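# Stack the scanner-glass reel onto the nearby reel pile

## Task

Take the reel lying on the scanner's glass and set it flat on top of the reel pile beside the glass on the robot's left side, keeping the same face upward. It only counts if the reel stays there unsupported once the robot lets go, and anything the robot is touching at the end must not sag or sink when released.

## Robot and tools

Robot: two arms, left_arm and right_arm, each with a parallel two-finger gripper. Cameras: cam_head_left, cam_head_right, cam_high, cam_low, cam_left_wrist, cam_right_wrist, all 504x504, returned in that order after every call.

Frames. Reported gripper poses use one shared scene frame: origin on the table surface midway between the arms, +x out over the table, +z up, and left_arm sits on the +y side. The names left and right refer to the arms, not to image sides. Positions are in metres, orientation as a wxyz quaternion. Printed hand positions can be somewhat wrong, especially when an arm reaches far. Each gripper also has its own axes: fingers point along its +z, and they close and open along its y.

Row layout. Every motion command is a row of 14 numbers, each in [-1, 1], always for both arms even if one stays still: dx, dy, dz, rx, ry, rz, opening for left_arm, then the same seven for right_arm. dx..rz are an offset (not a pose) in that gripper's own axes, measured from the gripper's pose at the start of the command; 1.0 equals 0.6 m of translation or 180 degrees of rotation, and rx, ry, rz form a single rotation vector. The opening is absolute, not an offset: +1 is fully open (0.094 m), -1 is shut.

Tools.
- execute_actions(actions): a list of actions run in sequence. Each action is a table of up to 15 rows; each row lasts one control step of 1/30 s, and if fewer than 15 rows are given the final row is held for the remaining steps. Every row in an action is an offset from the pose at that action's start, not from the previous row. For a call's first action the reference is the pose in the most recent result. An empty list just returns state and images.
- move(target, speed, blocking): target is one 14-number row as above, an offset from the pose shown in the latest result. Each gripper travels in a straight line toward its target, both finishing together, over 0.5 to 10 s (cut off at 10 s if longer). speed is each arm's top path speed in m/s, 0.002 to 0.5, default 0.25; rotation is capped at twice that in rad/s. The opening is sent at the start. Paths ignore obstacles and the other arm; grippers lag, drift and may overshoot speed, notably near full reach. Faster moves and targets set deeper past contact hit and press harder. blocking=false returns after 0.5 s while the arm keeps going; then only wait or stop are accepted until a result shows the move finished.
- wait(seconds): 0 to 10 s; the arms keep their last command; returns early if a running move ends.
- stop(): brakes a running move; needs room, more at high speed; fingers continue.
- zoom_image(camera, region): closer view of one camera's latest image; region [x0, y0, x1, y1] in pixels from the top-left, no larger than 504 by 504.
- finished_scene(scene): ends the current scene (give its number); irreversible; reports success. Replying without any tool call ends everything.

Motion details. Each step, the commanded pose is clamped to within 70 mm and 16 degrees of the measured pose, then reached by damped inverse kinematics, favouring position over orientation. A large offset may therefore need several actions; after an action the arm continues only to its last clamped pose. Hand target lines show where each gripper is being driven. Moves usually finish a centimetre or so low. Zero offsets can let a holding arm sag further; to hold an arm, send the correcting offset in the first call of a reply, zeros afterward, and raise the aim if it still sits low. Elbows stop just short of straight. Joint limits (rad), base to gripper: waist -2.880..2.880, shoulder 0.000..3.142, elbow 0.000..3.019, wrist pitch -1.693..1.571, wrist yaw -1.571..1.571, wrist roll -2.094..2.094.

Result lines. The state line gives each gripper's position and quaternion. grip_measured is finger opening on the command scale (last joint value is the opening in metres); readings may be off by about 1 mm, constant per gripper. To grasp, command about 0.03 below grip_measured for a firm hold, less for lighter. Pad force tops out around 50-62 N, less on thin parts (under about 2 mm). The move: line reports the outcome (done, off_target, moving, held, fault) and limits (paced = pose was clipped; held = a check blocked some steps, after which the arm may surge fast), plus each gripper's distance from target. If only one arm is named, the other finished. pose unreachable means the clearance check altered or blocked that arm's command. Joint torques are raw drive outputs with fixed offsets, scale and noise, nonzero even in free air. MOTOR HOT warns at 85 °C; at 100 °C an OVER-TEMPERATURE FAULT drops that arm until it cools. A FAULT line means an arm stopped.

Avoid: dropping or knocking anything off the table, letting the arms collide or push on each other, slamming or pressing hard into objects, and leaving the reel resting on the gripper. Brief external tugs on held parts or nudges to loose objects can happen; check images before releasing and confirm the reel sits flat and unsupported before ending.

Each tool is called after "Request:" in YAML: its name, and indented under it one key for each argument.

## Session

Request:
execute_actions:
  actions: []

Scene clock: 0.00 s.
left_arm: end_effector_position=(+0.6891, +0.1453, +0.1847) grip_measured=+1.000 end_effector_quat_wxyz=(+0.375, +0.772, +0.459, +0.229) | right_arm: end_effector_position=(+0.2040, -0.4193, +0.2382) grip_measured=+1.000 end_effector_quat_wxyz=(+0.013, +0.801, +0.598, +0.017)
Joint positions: left_arm=[-0.318  1.708  1.275 -0.235  0.142  1.695  0.094] | right_arm=[-0.482  0.705  0.852 -1.678 -0.013  1.508  0.094]
Joint velocities: left_arm=[ 0.015 -0.015 -0.002 -0.002  0.007 -0.066  0.   ] | right_arm=[-0.005 -0.005 -0.032 -0.017 -0.037 -0.037  0.   ]
Joint torques (N m, as the arm reports them, + toward a larger angle): no reading
Hand target (left_arm): +0.698, +0.142, +0.206; +0.389, +0.765, +0.452, +0.242
Hand target (right_arm): +0.208, -0.421, +0.248; +0.024, +0.801, +0.598, +0.023

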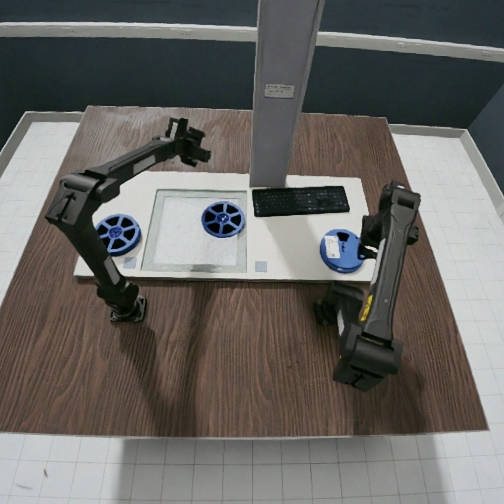

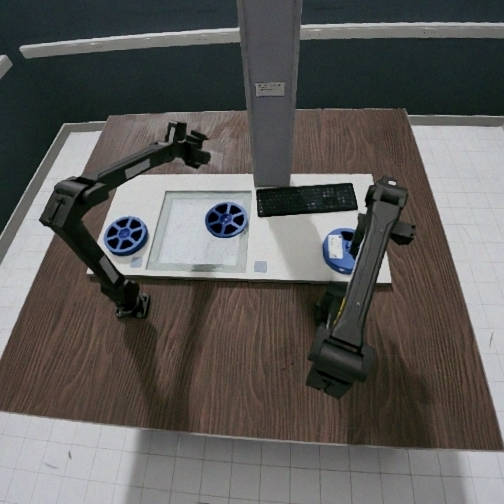

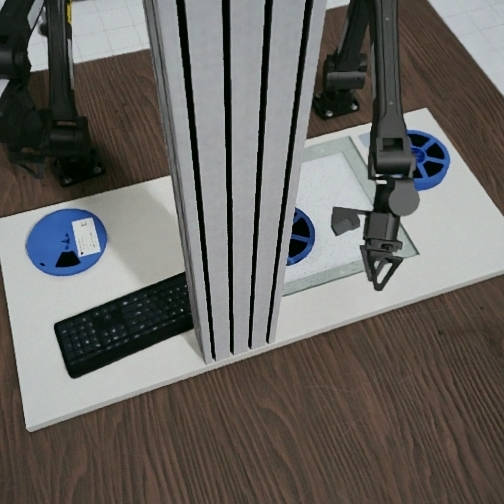

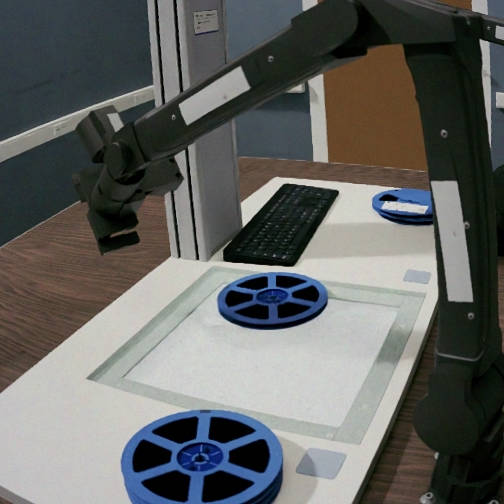

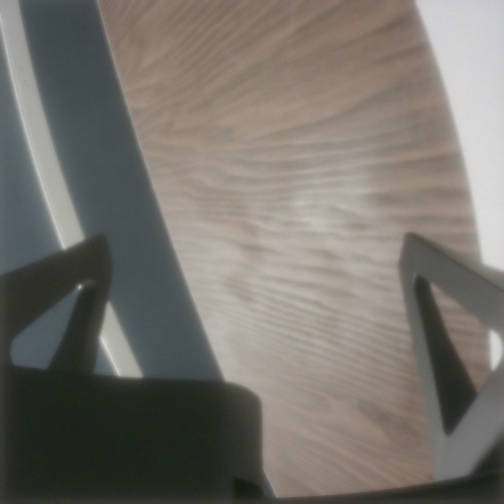

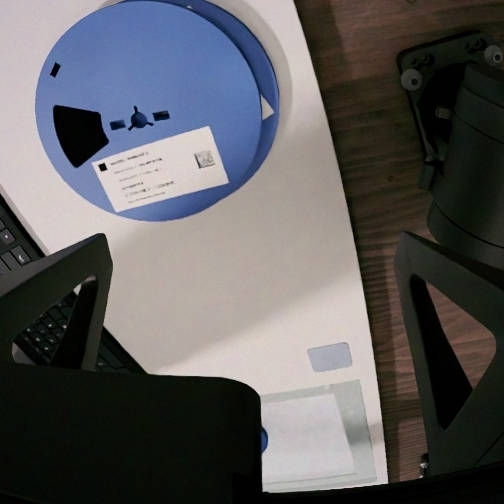

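Request:
zoom_image:
  camera: "cam_low"
  region: [100, 250, 400, 504]

Request:
zoom_image:
  camera: "cam_head_left"
  region: [60, 160, 300, 330]

Region (100, 250, 400, 504) of cam_low's 504x504 image, scaled by 1.680, with more detail than that image has; it fills the top 427 rows of this view, and the rest is white.

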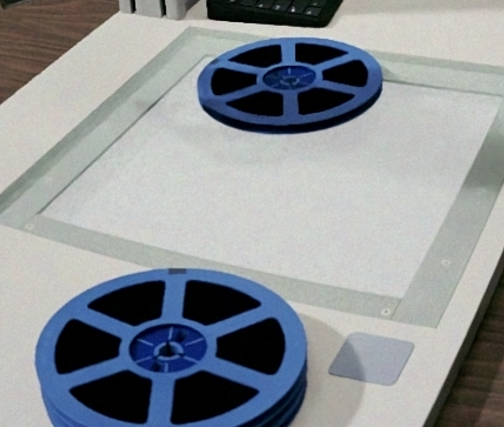

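Region (60, 160, 300, 330) of cam_head_left's 504x504 image, scaled by 2.100, with more detail than that image has; it fills the top 357 rows of this view, and the rest is white.

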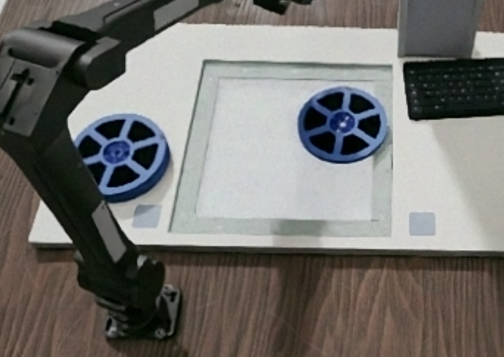

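Request:
move:
  target: [-0.338,-0.159,-0.386,0.29,0,0,1, 0,0,0,0,0,0,1]

Scene clock: 25.73 s.
left_arm: end_effector_position=(+0.3699, +0.0890, +0.2270) grip_measured=+1.000 end_effector_quat_wxyz=(-0.027, +0.864, +0.503, -0.005) | right_arm: end_effector_position=(+0.2040, -0.4193, +0.2382) grip_measured=+1.000 end_effector_quat_wxyz=(+0.013, +0.801, +0.598, +0.017)
Joint positions: left_arm=[-0.739  1.5    1.393 -1.518 -0.008  1.36   0.094] | right_arm=[-0.482  0.705  0.852 -1.678 -0.013  1.508  0.094]
Joint velocities: left_arm=[-0.015  0.005 -0.007 -0.027  0.037 -0.051  0.   ] | right_arm=[-0.005 -0.005 -0.027  0.002 -0.081 -0.051  0.   ]
Joint torques (N m, as the arm reports them, + toward a larger angle): left_arm=[  0.49 -13.56  14.74  -0.3    0.11  -0.04] | right_arm=[ 1.81  0.01  8.    0.31 -0.09 -0.17]
Hand target (left_arm): +0.380, +0.080, +0.252; -0.001, +0.860, +0.510, +0.003
Hand target (right_arm): +0.204, -0.419, +0.238; +0.013, +0.801, +0.598, +0.017
Off the commanded pose (left_arm): 0.026 m, 3 deg.
Off the commanded pose (right_arm): 0.000 m, 0 deg.
move: off_target (left_arm)

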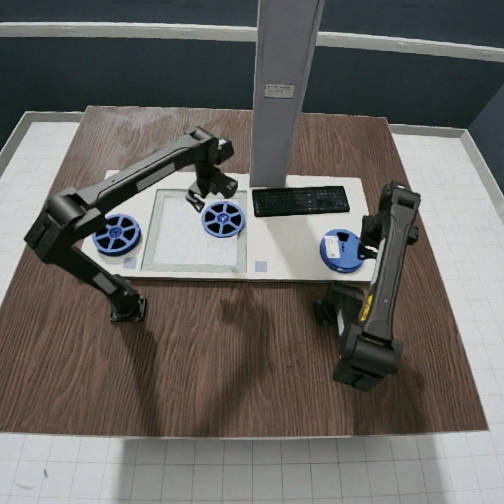

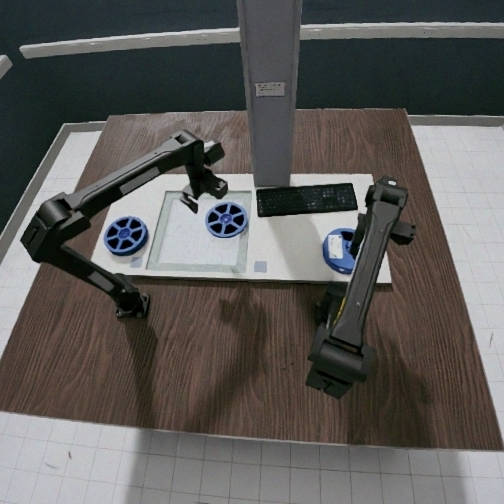

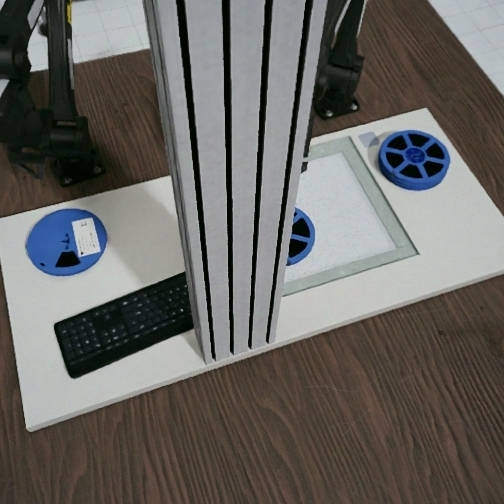

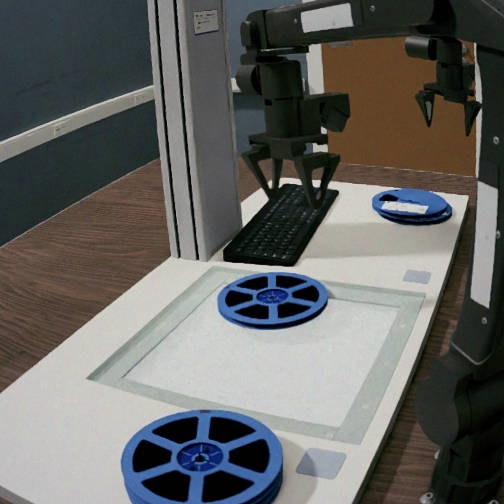

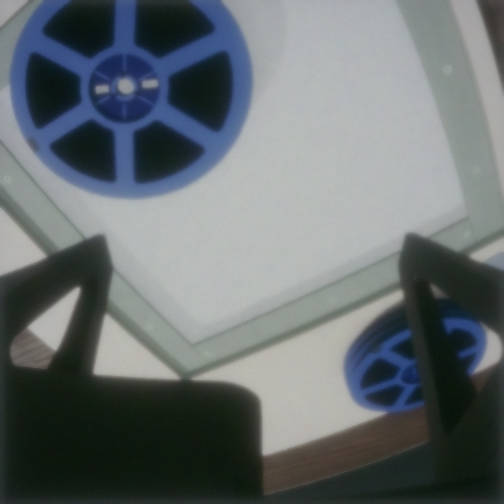

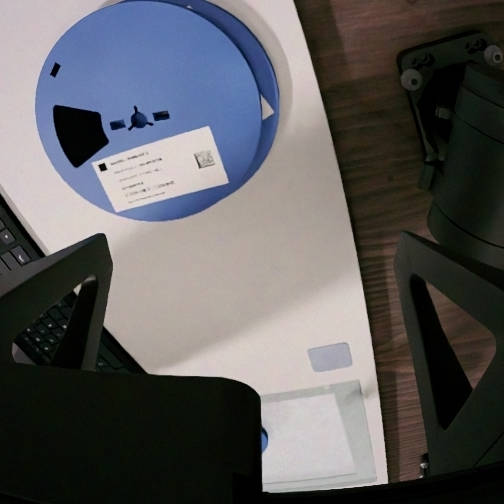

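Request:
zoom_image:
  camera: "cam_left_wrist"
  region: [0, 0, 260, 210]

Request:
zoom_image:
  camera: "cam_low"
  region: [110, 400, 300, 504]

Region (0, 0, 260, 210) of cam_left_wrist's 504x504 image, scaled by 1.938, with more detail than that image has; it fills the top 407 rows of this view, and the rest is white.

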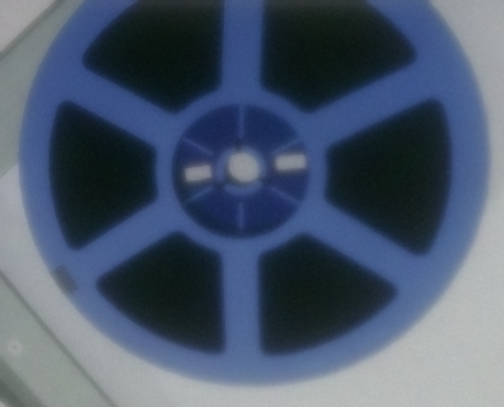

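Region (110, 400, 300, 504) of cam_low's 504x504 image, scaled by 2.653, with more detail than that image has; it fills the top 276 rows of this view, and the rest is white.

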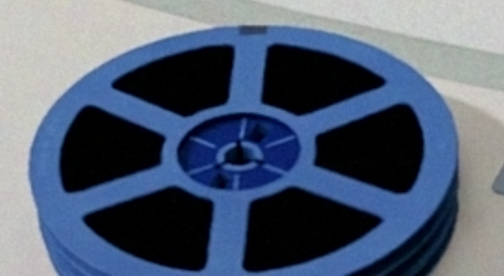

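Request:
move:
  target: [-0.083,0.18,0.09,-0.03,-0.011,0,1, 0,0,0,0,0,0,1]
  speed: 0.15

Scene clock: 46.70 s.
left_arm: end_effector_position=(+0.4217, +0.0135, +0.1430) grip_measured=+1.000 end_effector_quat_wxyz=(-0.011, +0.866, +0.500, -0.004) | right_arm: end_effector_position=(+0.2040, -0.4193, +0.2382) grip_measured=+1.000 end_effector_quat_wxyz=(+0.013, +0.801, +0.598, +0.017)
Joint positions: left_arm=[-0.778  1.75   1.479 -1.323  0.002  1.327  0.094] | right_arm=[-0.482  0.705  0.852 -1.678 -0.013  1.508  0.094]
Joint velocities: left_arm=[ 0.005 -0.015 -0.017 -0.007  0.007  0.066  0.   ] | right_arm=[ 0.005 -0.015  0.002 -0.012 -0.095 -0.007  0.   ]
Joint torques (N m, as the arm reports them, + toward a larger angle): left_arm=[ -0.24 -16.45  14.3    0.44   0.19  -0.02] | right_arm=[ 1.73 -0.1   8.    0.33 -0.08 -0.16]
Hand target (left_arm): +0.435, -0.004, +0.166; +0.023, +0.864, +0.503, +0.004
Hand target (right_arm): +0.204, -0.419, +0.238; +0.013, +0.801, +0.598, +0.017
Off the commanded pose (left_arm): 0.034 m, 4 deg.
Off the commanded pose (right_arm): 0.000 m, 0 deg.
move: off_target (left_arm)

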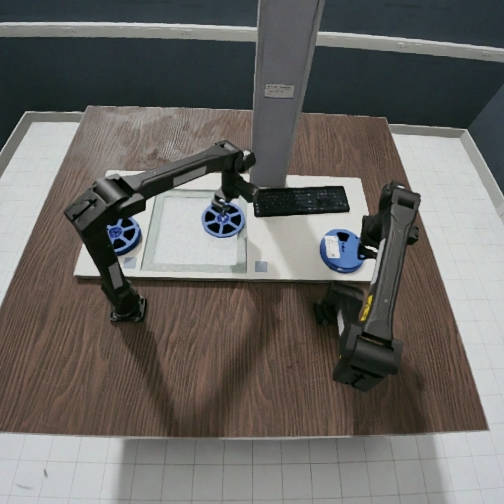

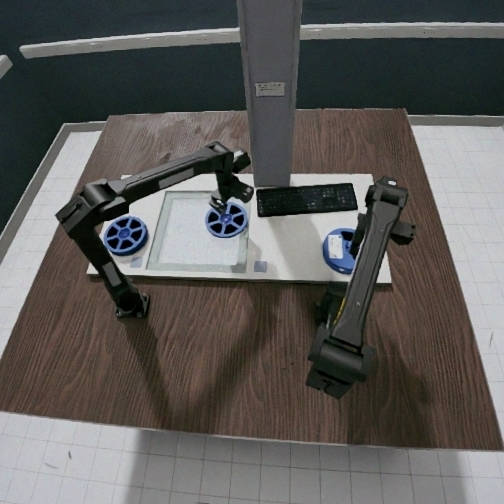

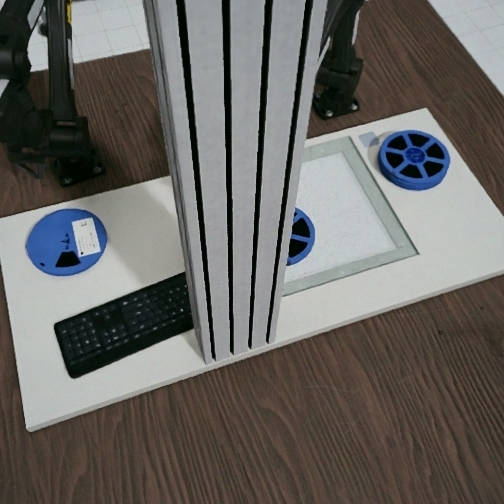

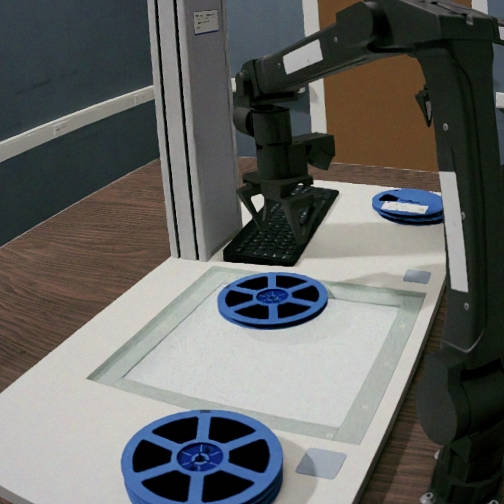

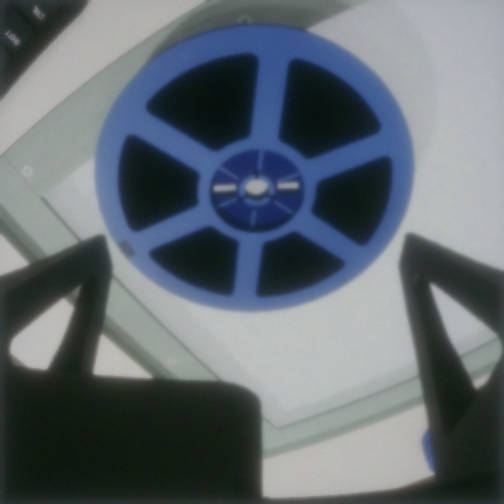

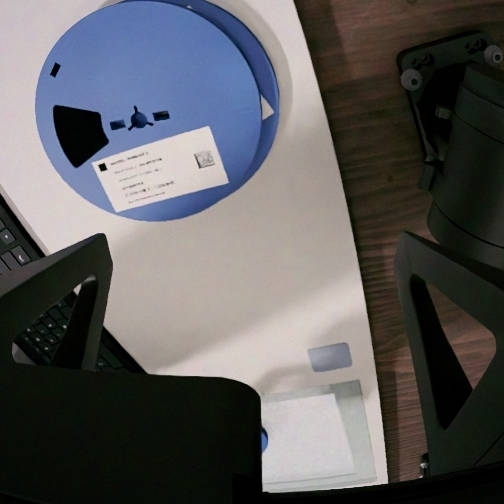

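Request:
move:
  target: [0,0.03,0.06,-0.03,-0.012,0,1, 0,0,0,0,0,0,1]
  speed: 0.1

Scene clock: 53.63 s.
left_arm: end_effector_position=(+0.4333, +0.0044, +0.1102) grip_measured=+1.000 end_effector_quat_wxyz=(+0.037, +0.864, +0.502, +0.004) | right_arm: end_effector_position=(+0.2040, -0.4193, +0.2382) grip_measured=+1.000 end_effector_quat_wxyz=(+0.013, +0.801, +0.598, +0.017)
Joint positions: left_arm=[-0.772  1.755  1.394 -1.137  0.013  1.327  0.094] | right_arm=[-0.482  0.705  0.852 -1.678 -0.013  1.508  0.094]
Joint velocities: left_arm=[-0.005 -0.015 -0.007 -0.002 -0.081  0.051  0.   ] | right_arm=[-0.005 -0.024 -0.022  0.007  0.007 -0.022  0.   ]
Joint torques (N m, as the arm reports them, + toward a larger angle): left_arm=[  0.82 -16.04   8.7    0.81   0.22   0.14] | right_arm=[ 1.82 -0.07  7.99  0.29 -0.08 -0.16]
Hand target (left_arm): +0.436, +0.005, +0.107; +0.039, +0.865, +0.500, +0.003
Hand target (right_arm): +0.204, -0.419, +0.238; +0.013, +0.801, +0.598, +0.017
Off the commanded pose (left_arm): 0.005 m, 0 deg.
Off the commanded pose (right_arm): 0.000 m, 0 deg.
move: done

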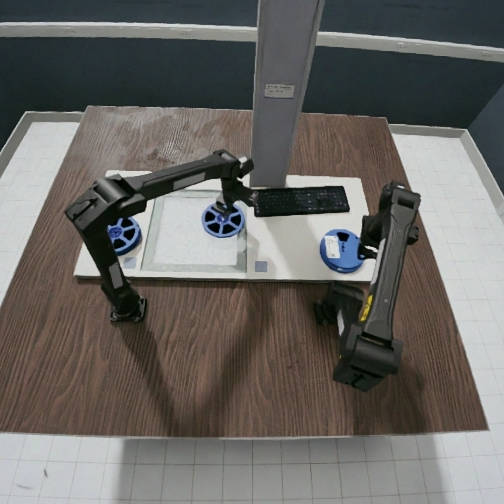

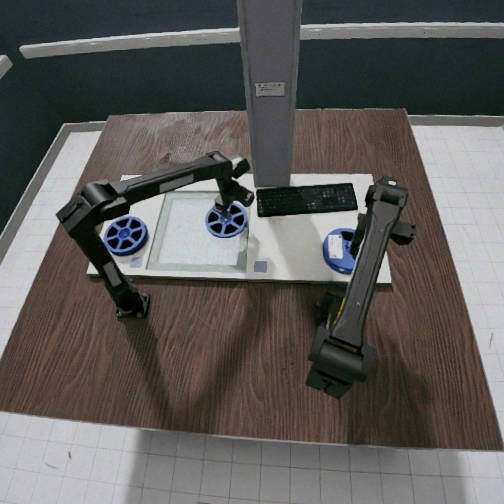

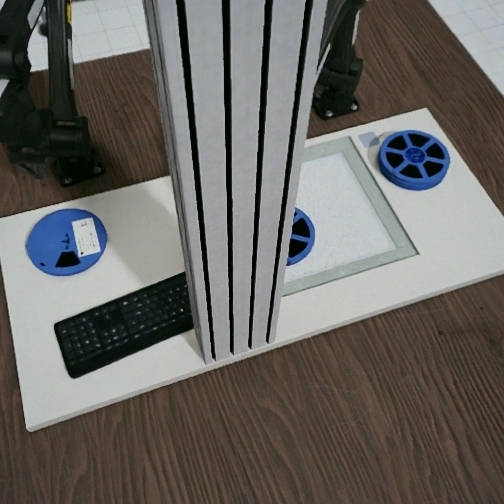

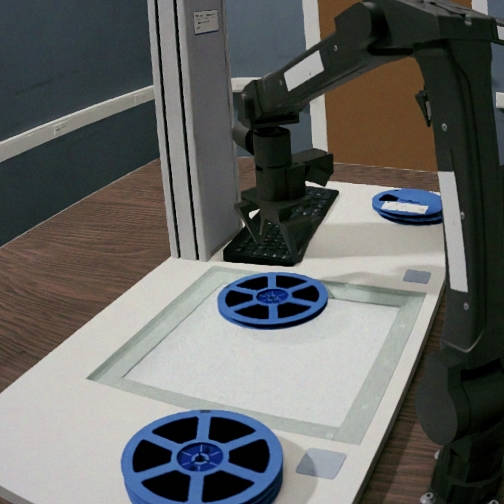

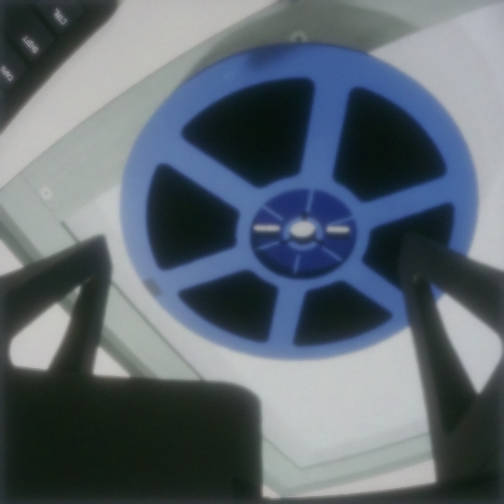

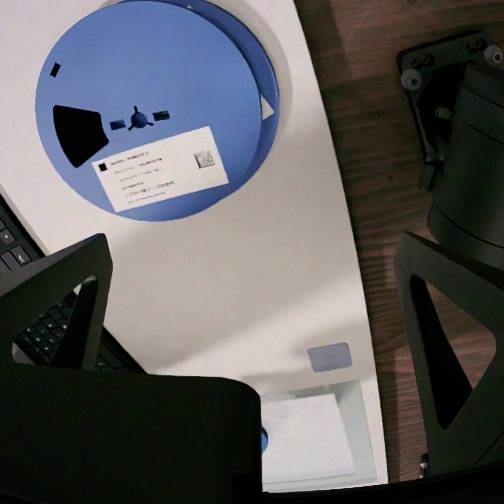

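Request:
move:
  target: [0.07,-0.165,0.05,0.02,0.009,0,0.06, 0,0,0,0,0,0,1]
  speed: 0.1

Scene clock: 67.13 s.
left_arm: end_effector_position=(+0.3648, +0.0876, +0.0683) grip_measured=+0.062 end_effector_quat_wxyz=(-0.010, +0.863, +0.505, -0.005) | right_arm: end_effector_position=(+0.2040, -0.4193, +0.2382) grip_measured=+1.000 end_effector_quat_wxyz=(+0.013, +0.801, +0.598, +0.017)
Joint positions: left_arm=[-0.745  1.603  1.074 -1.064  0.003  1.348  0.05 ] | right_arm=[-0.482  0.705  0.852 -1.678 -0.013  1.508  0.094]
Joint velocities: left_arm=[ 0.005 -0.015 -0.007  0.017 -0.007 -0.007 -0.001] | right_arm=[-0.005 -0.005 -0.007 -0.002 -0.037 -0.051  0.   ]
Joint torques (N m, as the arm reports them, + toward a larger angle): left_arm=[  0.77 -14.39   8.18   0.58  -0.08   0.14] | right_arm=[ 1.72  0.01  8.01  0.29 -0.08 -0.16]
Hand target (left_arm): +0.369, +0.088, +0.074; +0.002, +0.864, +0.503, +0.001
Hand target (right_arm): +0.204, -0.419, +0.238; +0.013, +0.801, +0.598, +0.017
Off the commanded pose (left_arm): 0.006 m, 2 deg.
Off the commanded pose (right_arm): 0.000 m, 0 deg.
move: done

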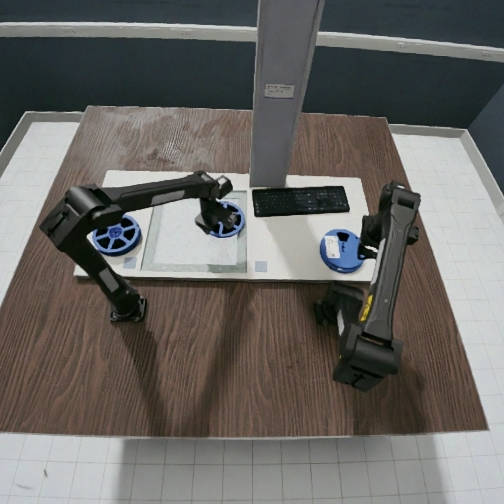

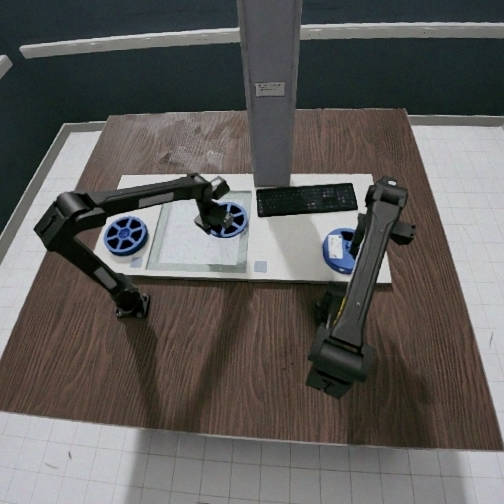

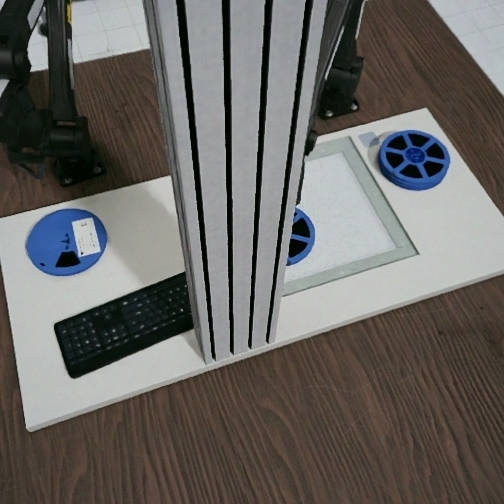

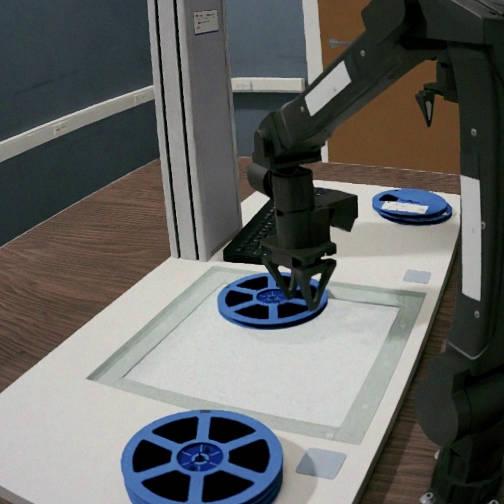

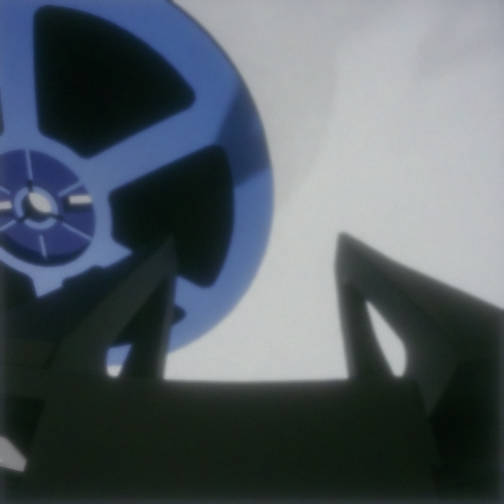

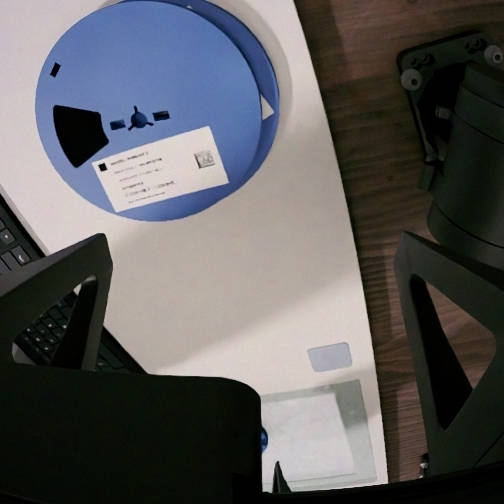

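Request:
move:
  target: [0,0.005,0.035,-0.006,0,0,0.06, 0,0,0,0,0,0,1]
  speed: 0.03

Scene clock: 69.90 s.
left_arm: end_effector_position=(+0.3661, +0.0865, +0.0510) grip_measured=+0.062 end_effector_quat_wxyz=(-0.002, +0.863, +0.505, -0.002) | right_arm: end_effector_position=(+0.2040, -0.4193, +0.2382) grip_measured=+1.000 end_effector_quat_wxyz=(+0.013, +0.801, +0.598, +0.017)
Joint positions: left_arm=[-0.745  1.623  1.046 -0.999  0.002  1.349  0.05 ] | right_arm=[-0.482  0.705  0.852 -1.678 -0.013  1.508  0.094]
Joint velocities: left_arm=[ 0.005 -0.005 -0.002  0.012 -0.037 -0.022  0.   ] | right_arm=[-0.015 -0.005 -0.007 -0.002 -0.007 -0.022  0.   ]
Joint torques (N m, as the arm reports them, + toward a larger angle): left_arm=[  0.27 -12.74   7.6    0.59  -0.07   0.03] | right_arm=[ 1.75 -0.06  8.    0.31 -0.08 -0.16]
Hand target (left_arm): +0.367, +0.086, +0.047; -0.002, +0.863, +0.505, -0.000
Hand target (right_arm): +0.204, -0.419, +0.238; +0.013, +0.801, +0.598, +0.017
Off the commanded pose (left_arm): 0.004 m, 0 deg.
Off the commanded pose (right_arm): 0.000 m, 0 deg.
move: done

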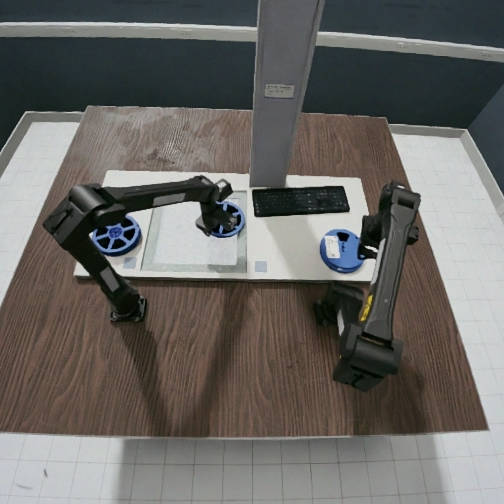

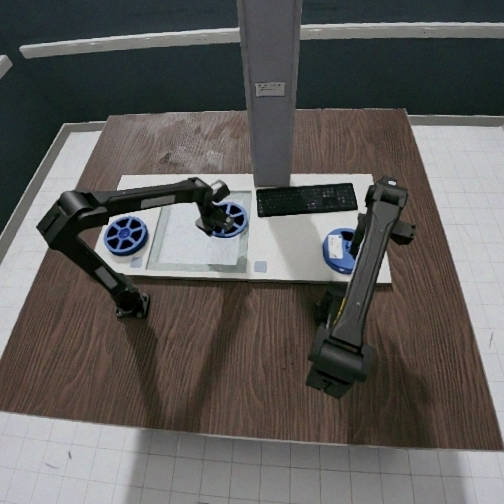

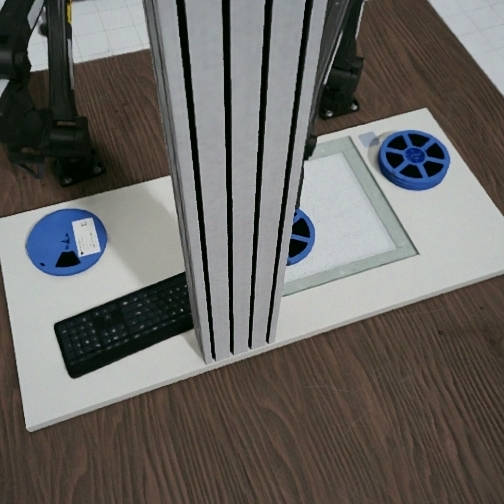

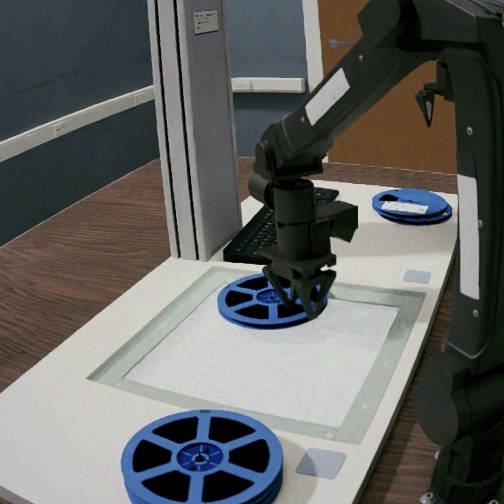

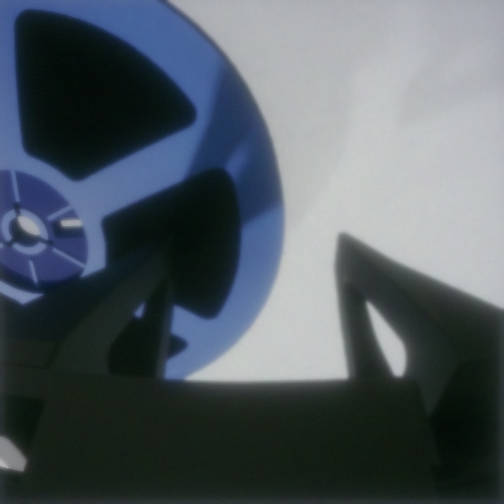

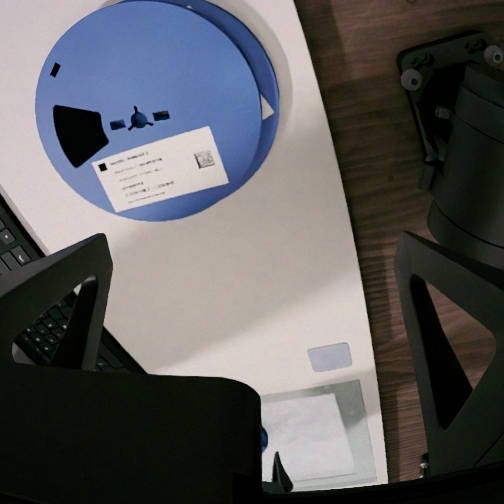

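Request:
move:
  target: [0,0,0.03,0,0,0,0.06, 0,0,0,0,0,0,1]
  speed: 0.02

Request:
zoom_image:
  camera: "cam_low"
  region: [200, 240, 360, 350]

Scene clock: 73.83 s.
left_arm: end_effector_position=(+0.3684, +0.0845, +0.0475) grip_measured=+0.061 end_effector_quat_wxyz=(+0.005, +0.863, +0.505, +0.000) | right_arm: end_effector_position=(+0.2040, -0.4193, +0.2382) grip_measured=+1.000 end_effector_quat_wxyz=(+0.013, +0.801, +0.598, +0.017)
Joint positions: left_arm=[-0.745  1.627  1.04  -0.975  0.002  1.349  0.05 ] | right_arm=[-0.482  0.705  0.852 -1.678 -0.013  1.508  0.094]
Joint velocities: left_arm=[-0.005 -0.015  0.002  0.002  0.007  0.051 -0.   ] | right_arm=[-0.015 -0.005  0.012  0.002  0.037 -0.066  0.   ]
Joint torques (N m, as the arm reports them, + toward a larger angle): left_arm=[  0.1  -11.59   6.65   1.09   0.05   0.05] | right_arm=[ 1.75 -0.06  8.    0.3  -0.08 -0.17]
Hand target (left_arm): +0.365, +0.087, +0.033; -0.002, +0.863, +0.505, -0.002
Hand target (right_arm): +0.204, -0.419, +0.238; +0.013, +0.801, +0.598, +0.017
Off the commanded pose (left_arm): 0.015 m, 1 deg.
Off the commanded pose (right_arm): 0.000 m, 0 deg.
move: off_target (left_arm)

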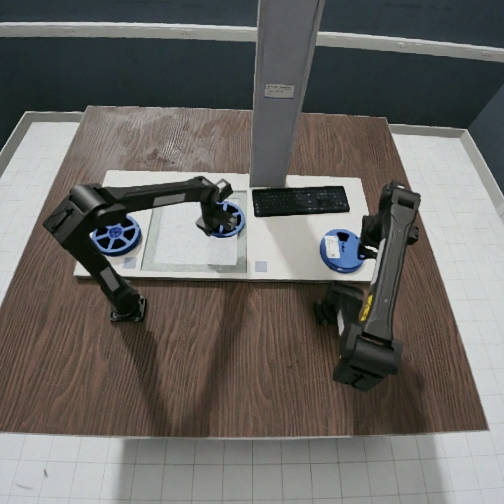

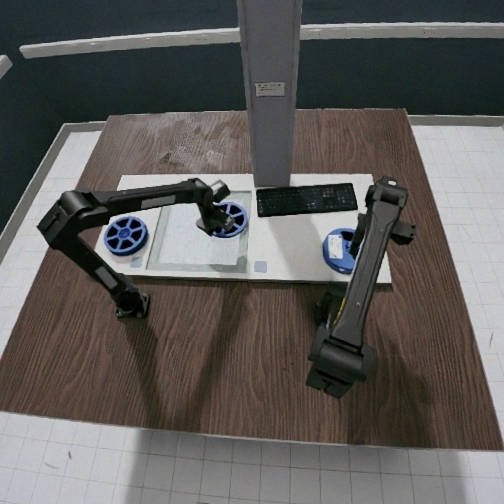

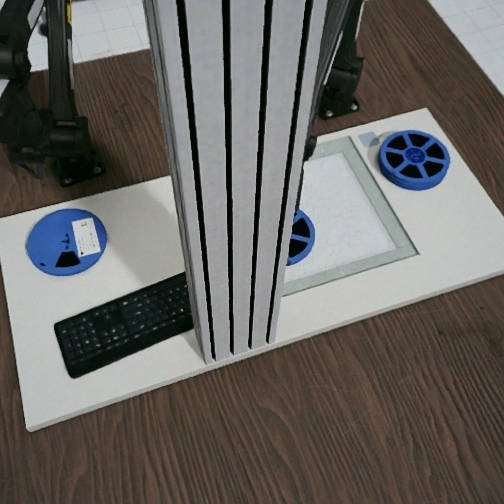

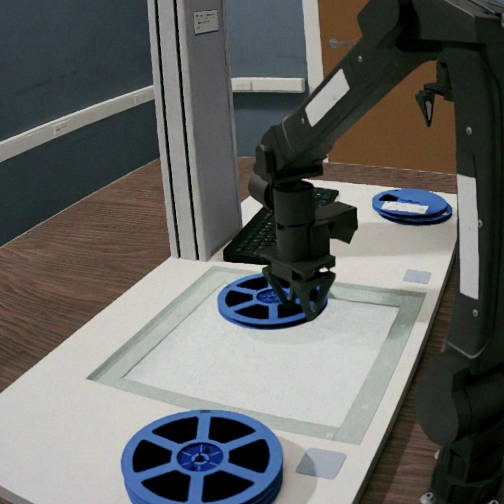

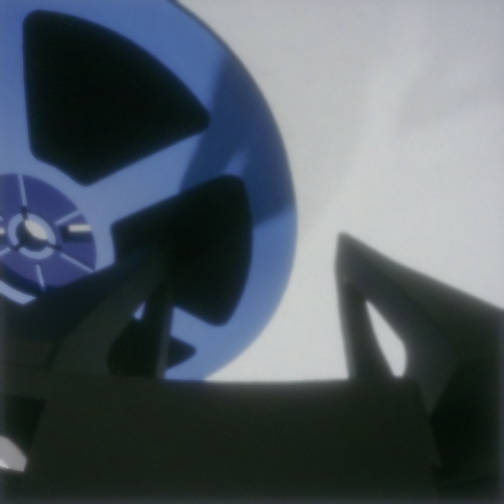

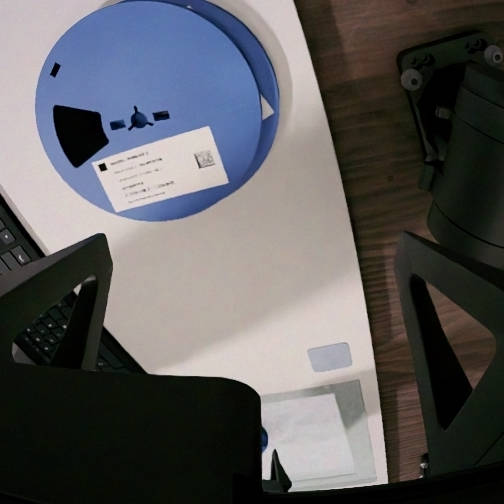

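Region (200, 240, 360, 350) of cam_low's 504x504 image, scaled by 3.150, with more detail than that image has; it fills the top 346 rows of this view, and the rest is white.

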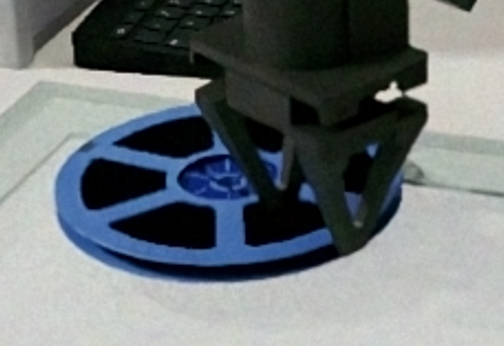

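Request:
move:
  target: [-0.003,0.015,-0.03,0,0,0,1, 0,0,0,0,0,0,1]
  speed: 0.04

Scene clock: 79.30 s.
left_arm: end_effector_position=(+0.3628, +0.0896, +0.0498) grip_measured=+1.000 end_effector_quat_wxyz=(-0.011, +0.863, +0.505, -0.005) | right_arm: end_effector_position=(+0.2040, -0.4193, +0.2382) grip_measured=+1.000 end_effector_quat_wxyz=(+0.013, +0.801, +0.598, +0.017)
Joint positions: left_arm=[-0.745  1.624  1.044 -1.014  0.002  1.349  0.094] | right_arm=[-0.482  0.705  0.852 -1.678 -0.013  1.508  0.094]
Joint velocities: left_arm=[ 0.015  0.005 -0.012 -0.017 -0.051 -0.051  0.   ] | right_arm=[-0.015 -0.015 -0.007 -0.002 -0.11   0.037  0.   ]
Joint torques (N m, as the arm reports them, + toward a larger angle): left_arm=[  0.41 -13.43  11.91  -0.25   0.04   0.05] | right_arm=[ 1.84 -0.07  8.    0.31 -0.07 -0.16]
Hand target (left_arm): +0.375, +0.079, +0.066; +0.005, +0.863, +0.505, +0.000
Hand target (right_arm): +0.204, -0.419, +0.238; +0.013, +0.801, +0.598, +0.017
Off the commanded pose (left_arm): 0.023 m, 2 deg.
Off the commanded pose (right_arm): 0.000 m, 0 deg.
move: off_target (left_arm)

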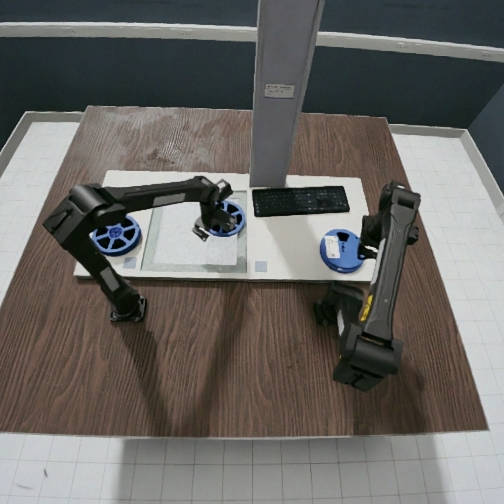

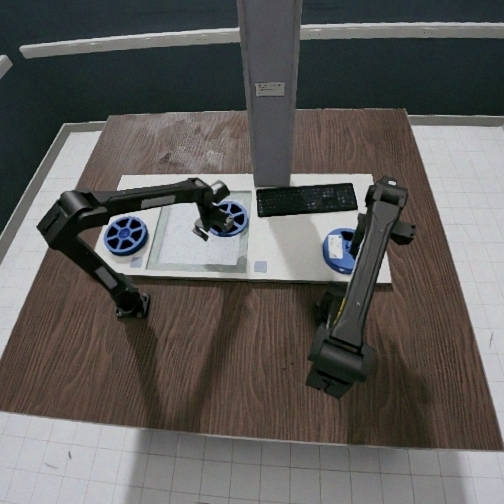

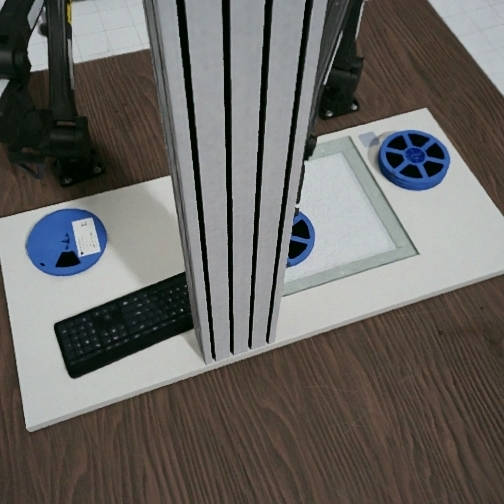

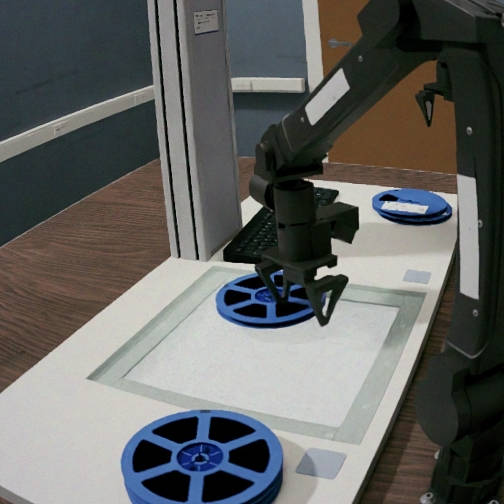

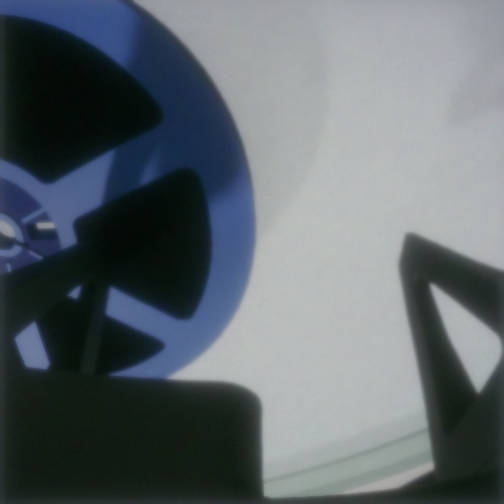

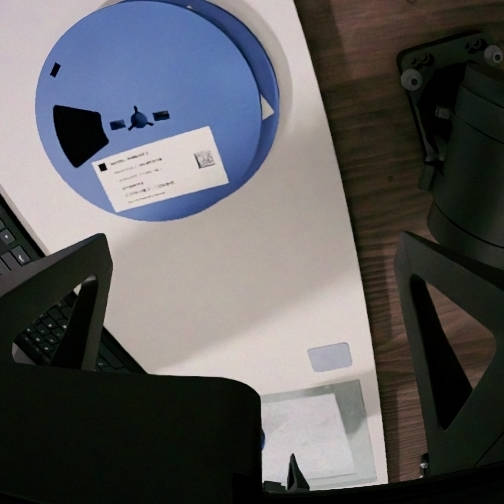

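Request:
move:
  target: [0,0.03,-0.07,-0.02,-0.008,0,1, 0,0,0,0,0,0,1]
  speed: 0.05

Scene clock: 83.43 s.
left_arm: end_effector_position=(+0.3617, +0.0930, +0.0675) grip_measured=+1.000 end_effector_quat_wxyz=(-0.005, +0.862, +0.507, -0.007) | right_arm: end_effector_position=(+0.2040, -0.4193, +0.2382) grip_measured=+1.000 end_effector_quat_wxyz=(+0.013, +0.801, +0.598, +0.017)
Joint positions: left_arm=[-0.738  1.586  1.05  -1.049  0.009  1.35   0.094] | right_arm=[-0.482  0.705  0.852 -1.678 -0.013  1.508  0.094]
Joint velocities: left_arm=[-0.005 -0.015  0.007 -0.012 -0.037 -0.051  0.   ] | right_arm=[-0.015 -0.005 -0.002  0.007 -0.037 -0.022  0.   ]
Joint torques (N m, as the arm reports them, + toward a larger angle): left_arm=[  0.75 -14.06  13.04  -0.27   0.21   0.12] | right_arm=[ 1.7  -0.11  8.    0.3  -0.08 -0.16]
Hand target (left_arm): +0.379, +0.081, +0.091; +0.022, +0.863, +0.505, +0.001
Hand target (right_arm): +0.204, -0.419, +0.238; +0.013, +0.801, +0.598, +0.017
Off the commanded pose (left_arm): 0.032 m, 3 deg.
Off the commanded pose (right_arm): 0.000 m, 0 deg.
move: off_target (left_arm)

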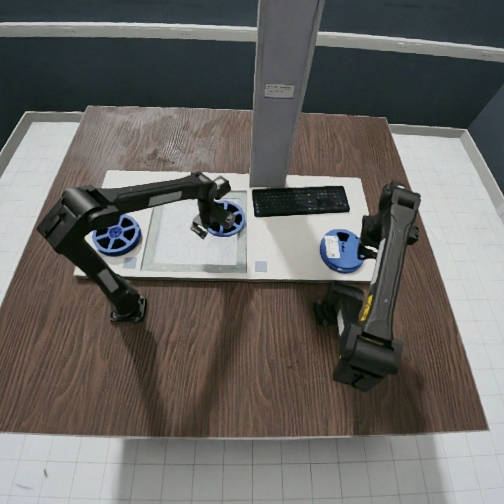

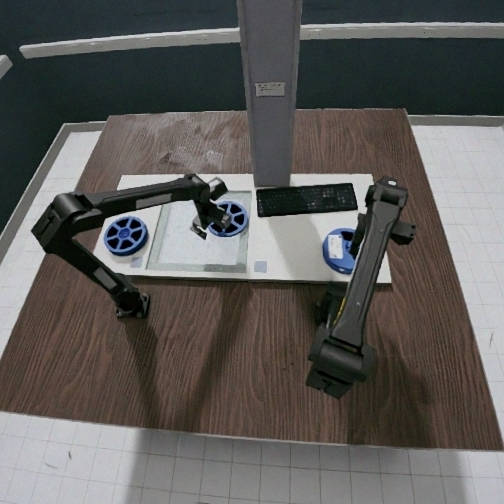

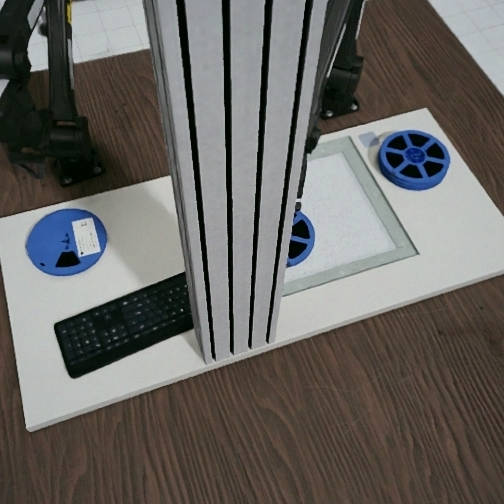

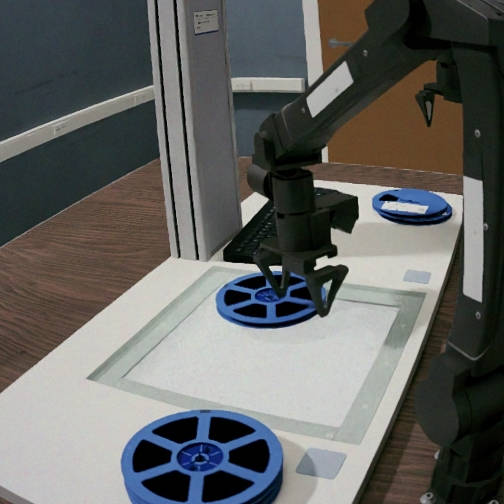

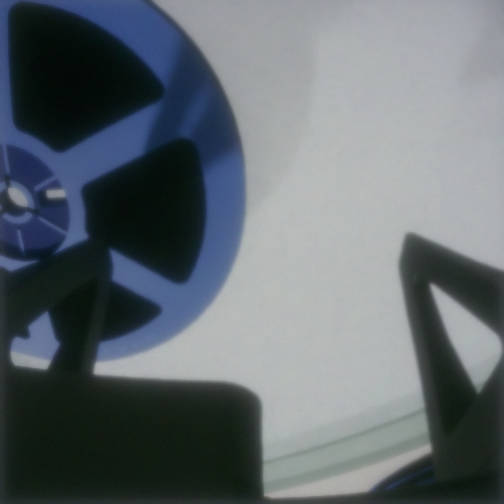

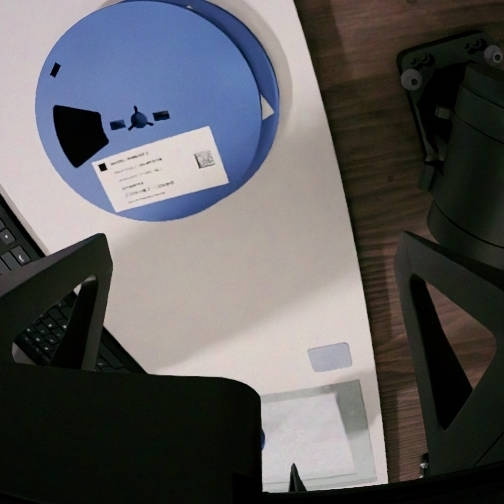

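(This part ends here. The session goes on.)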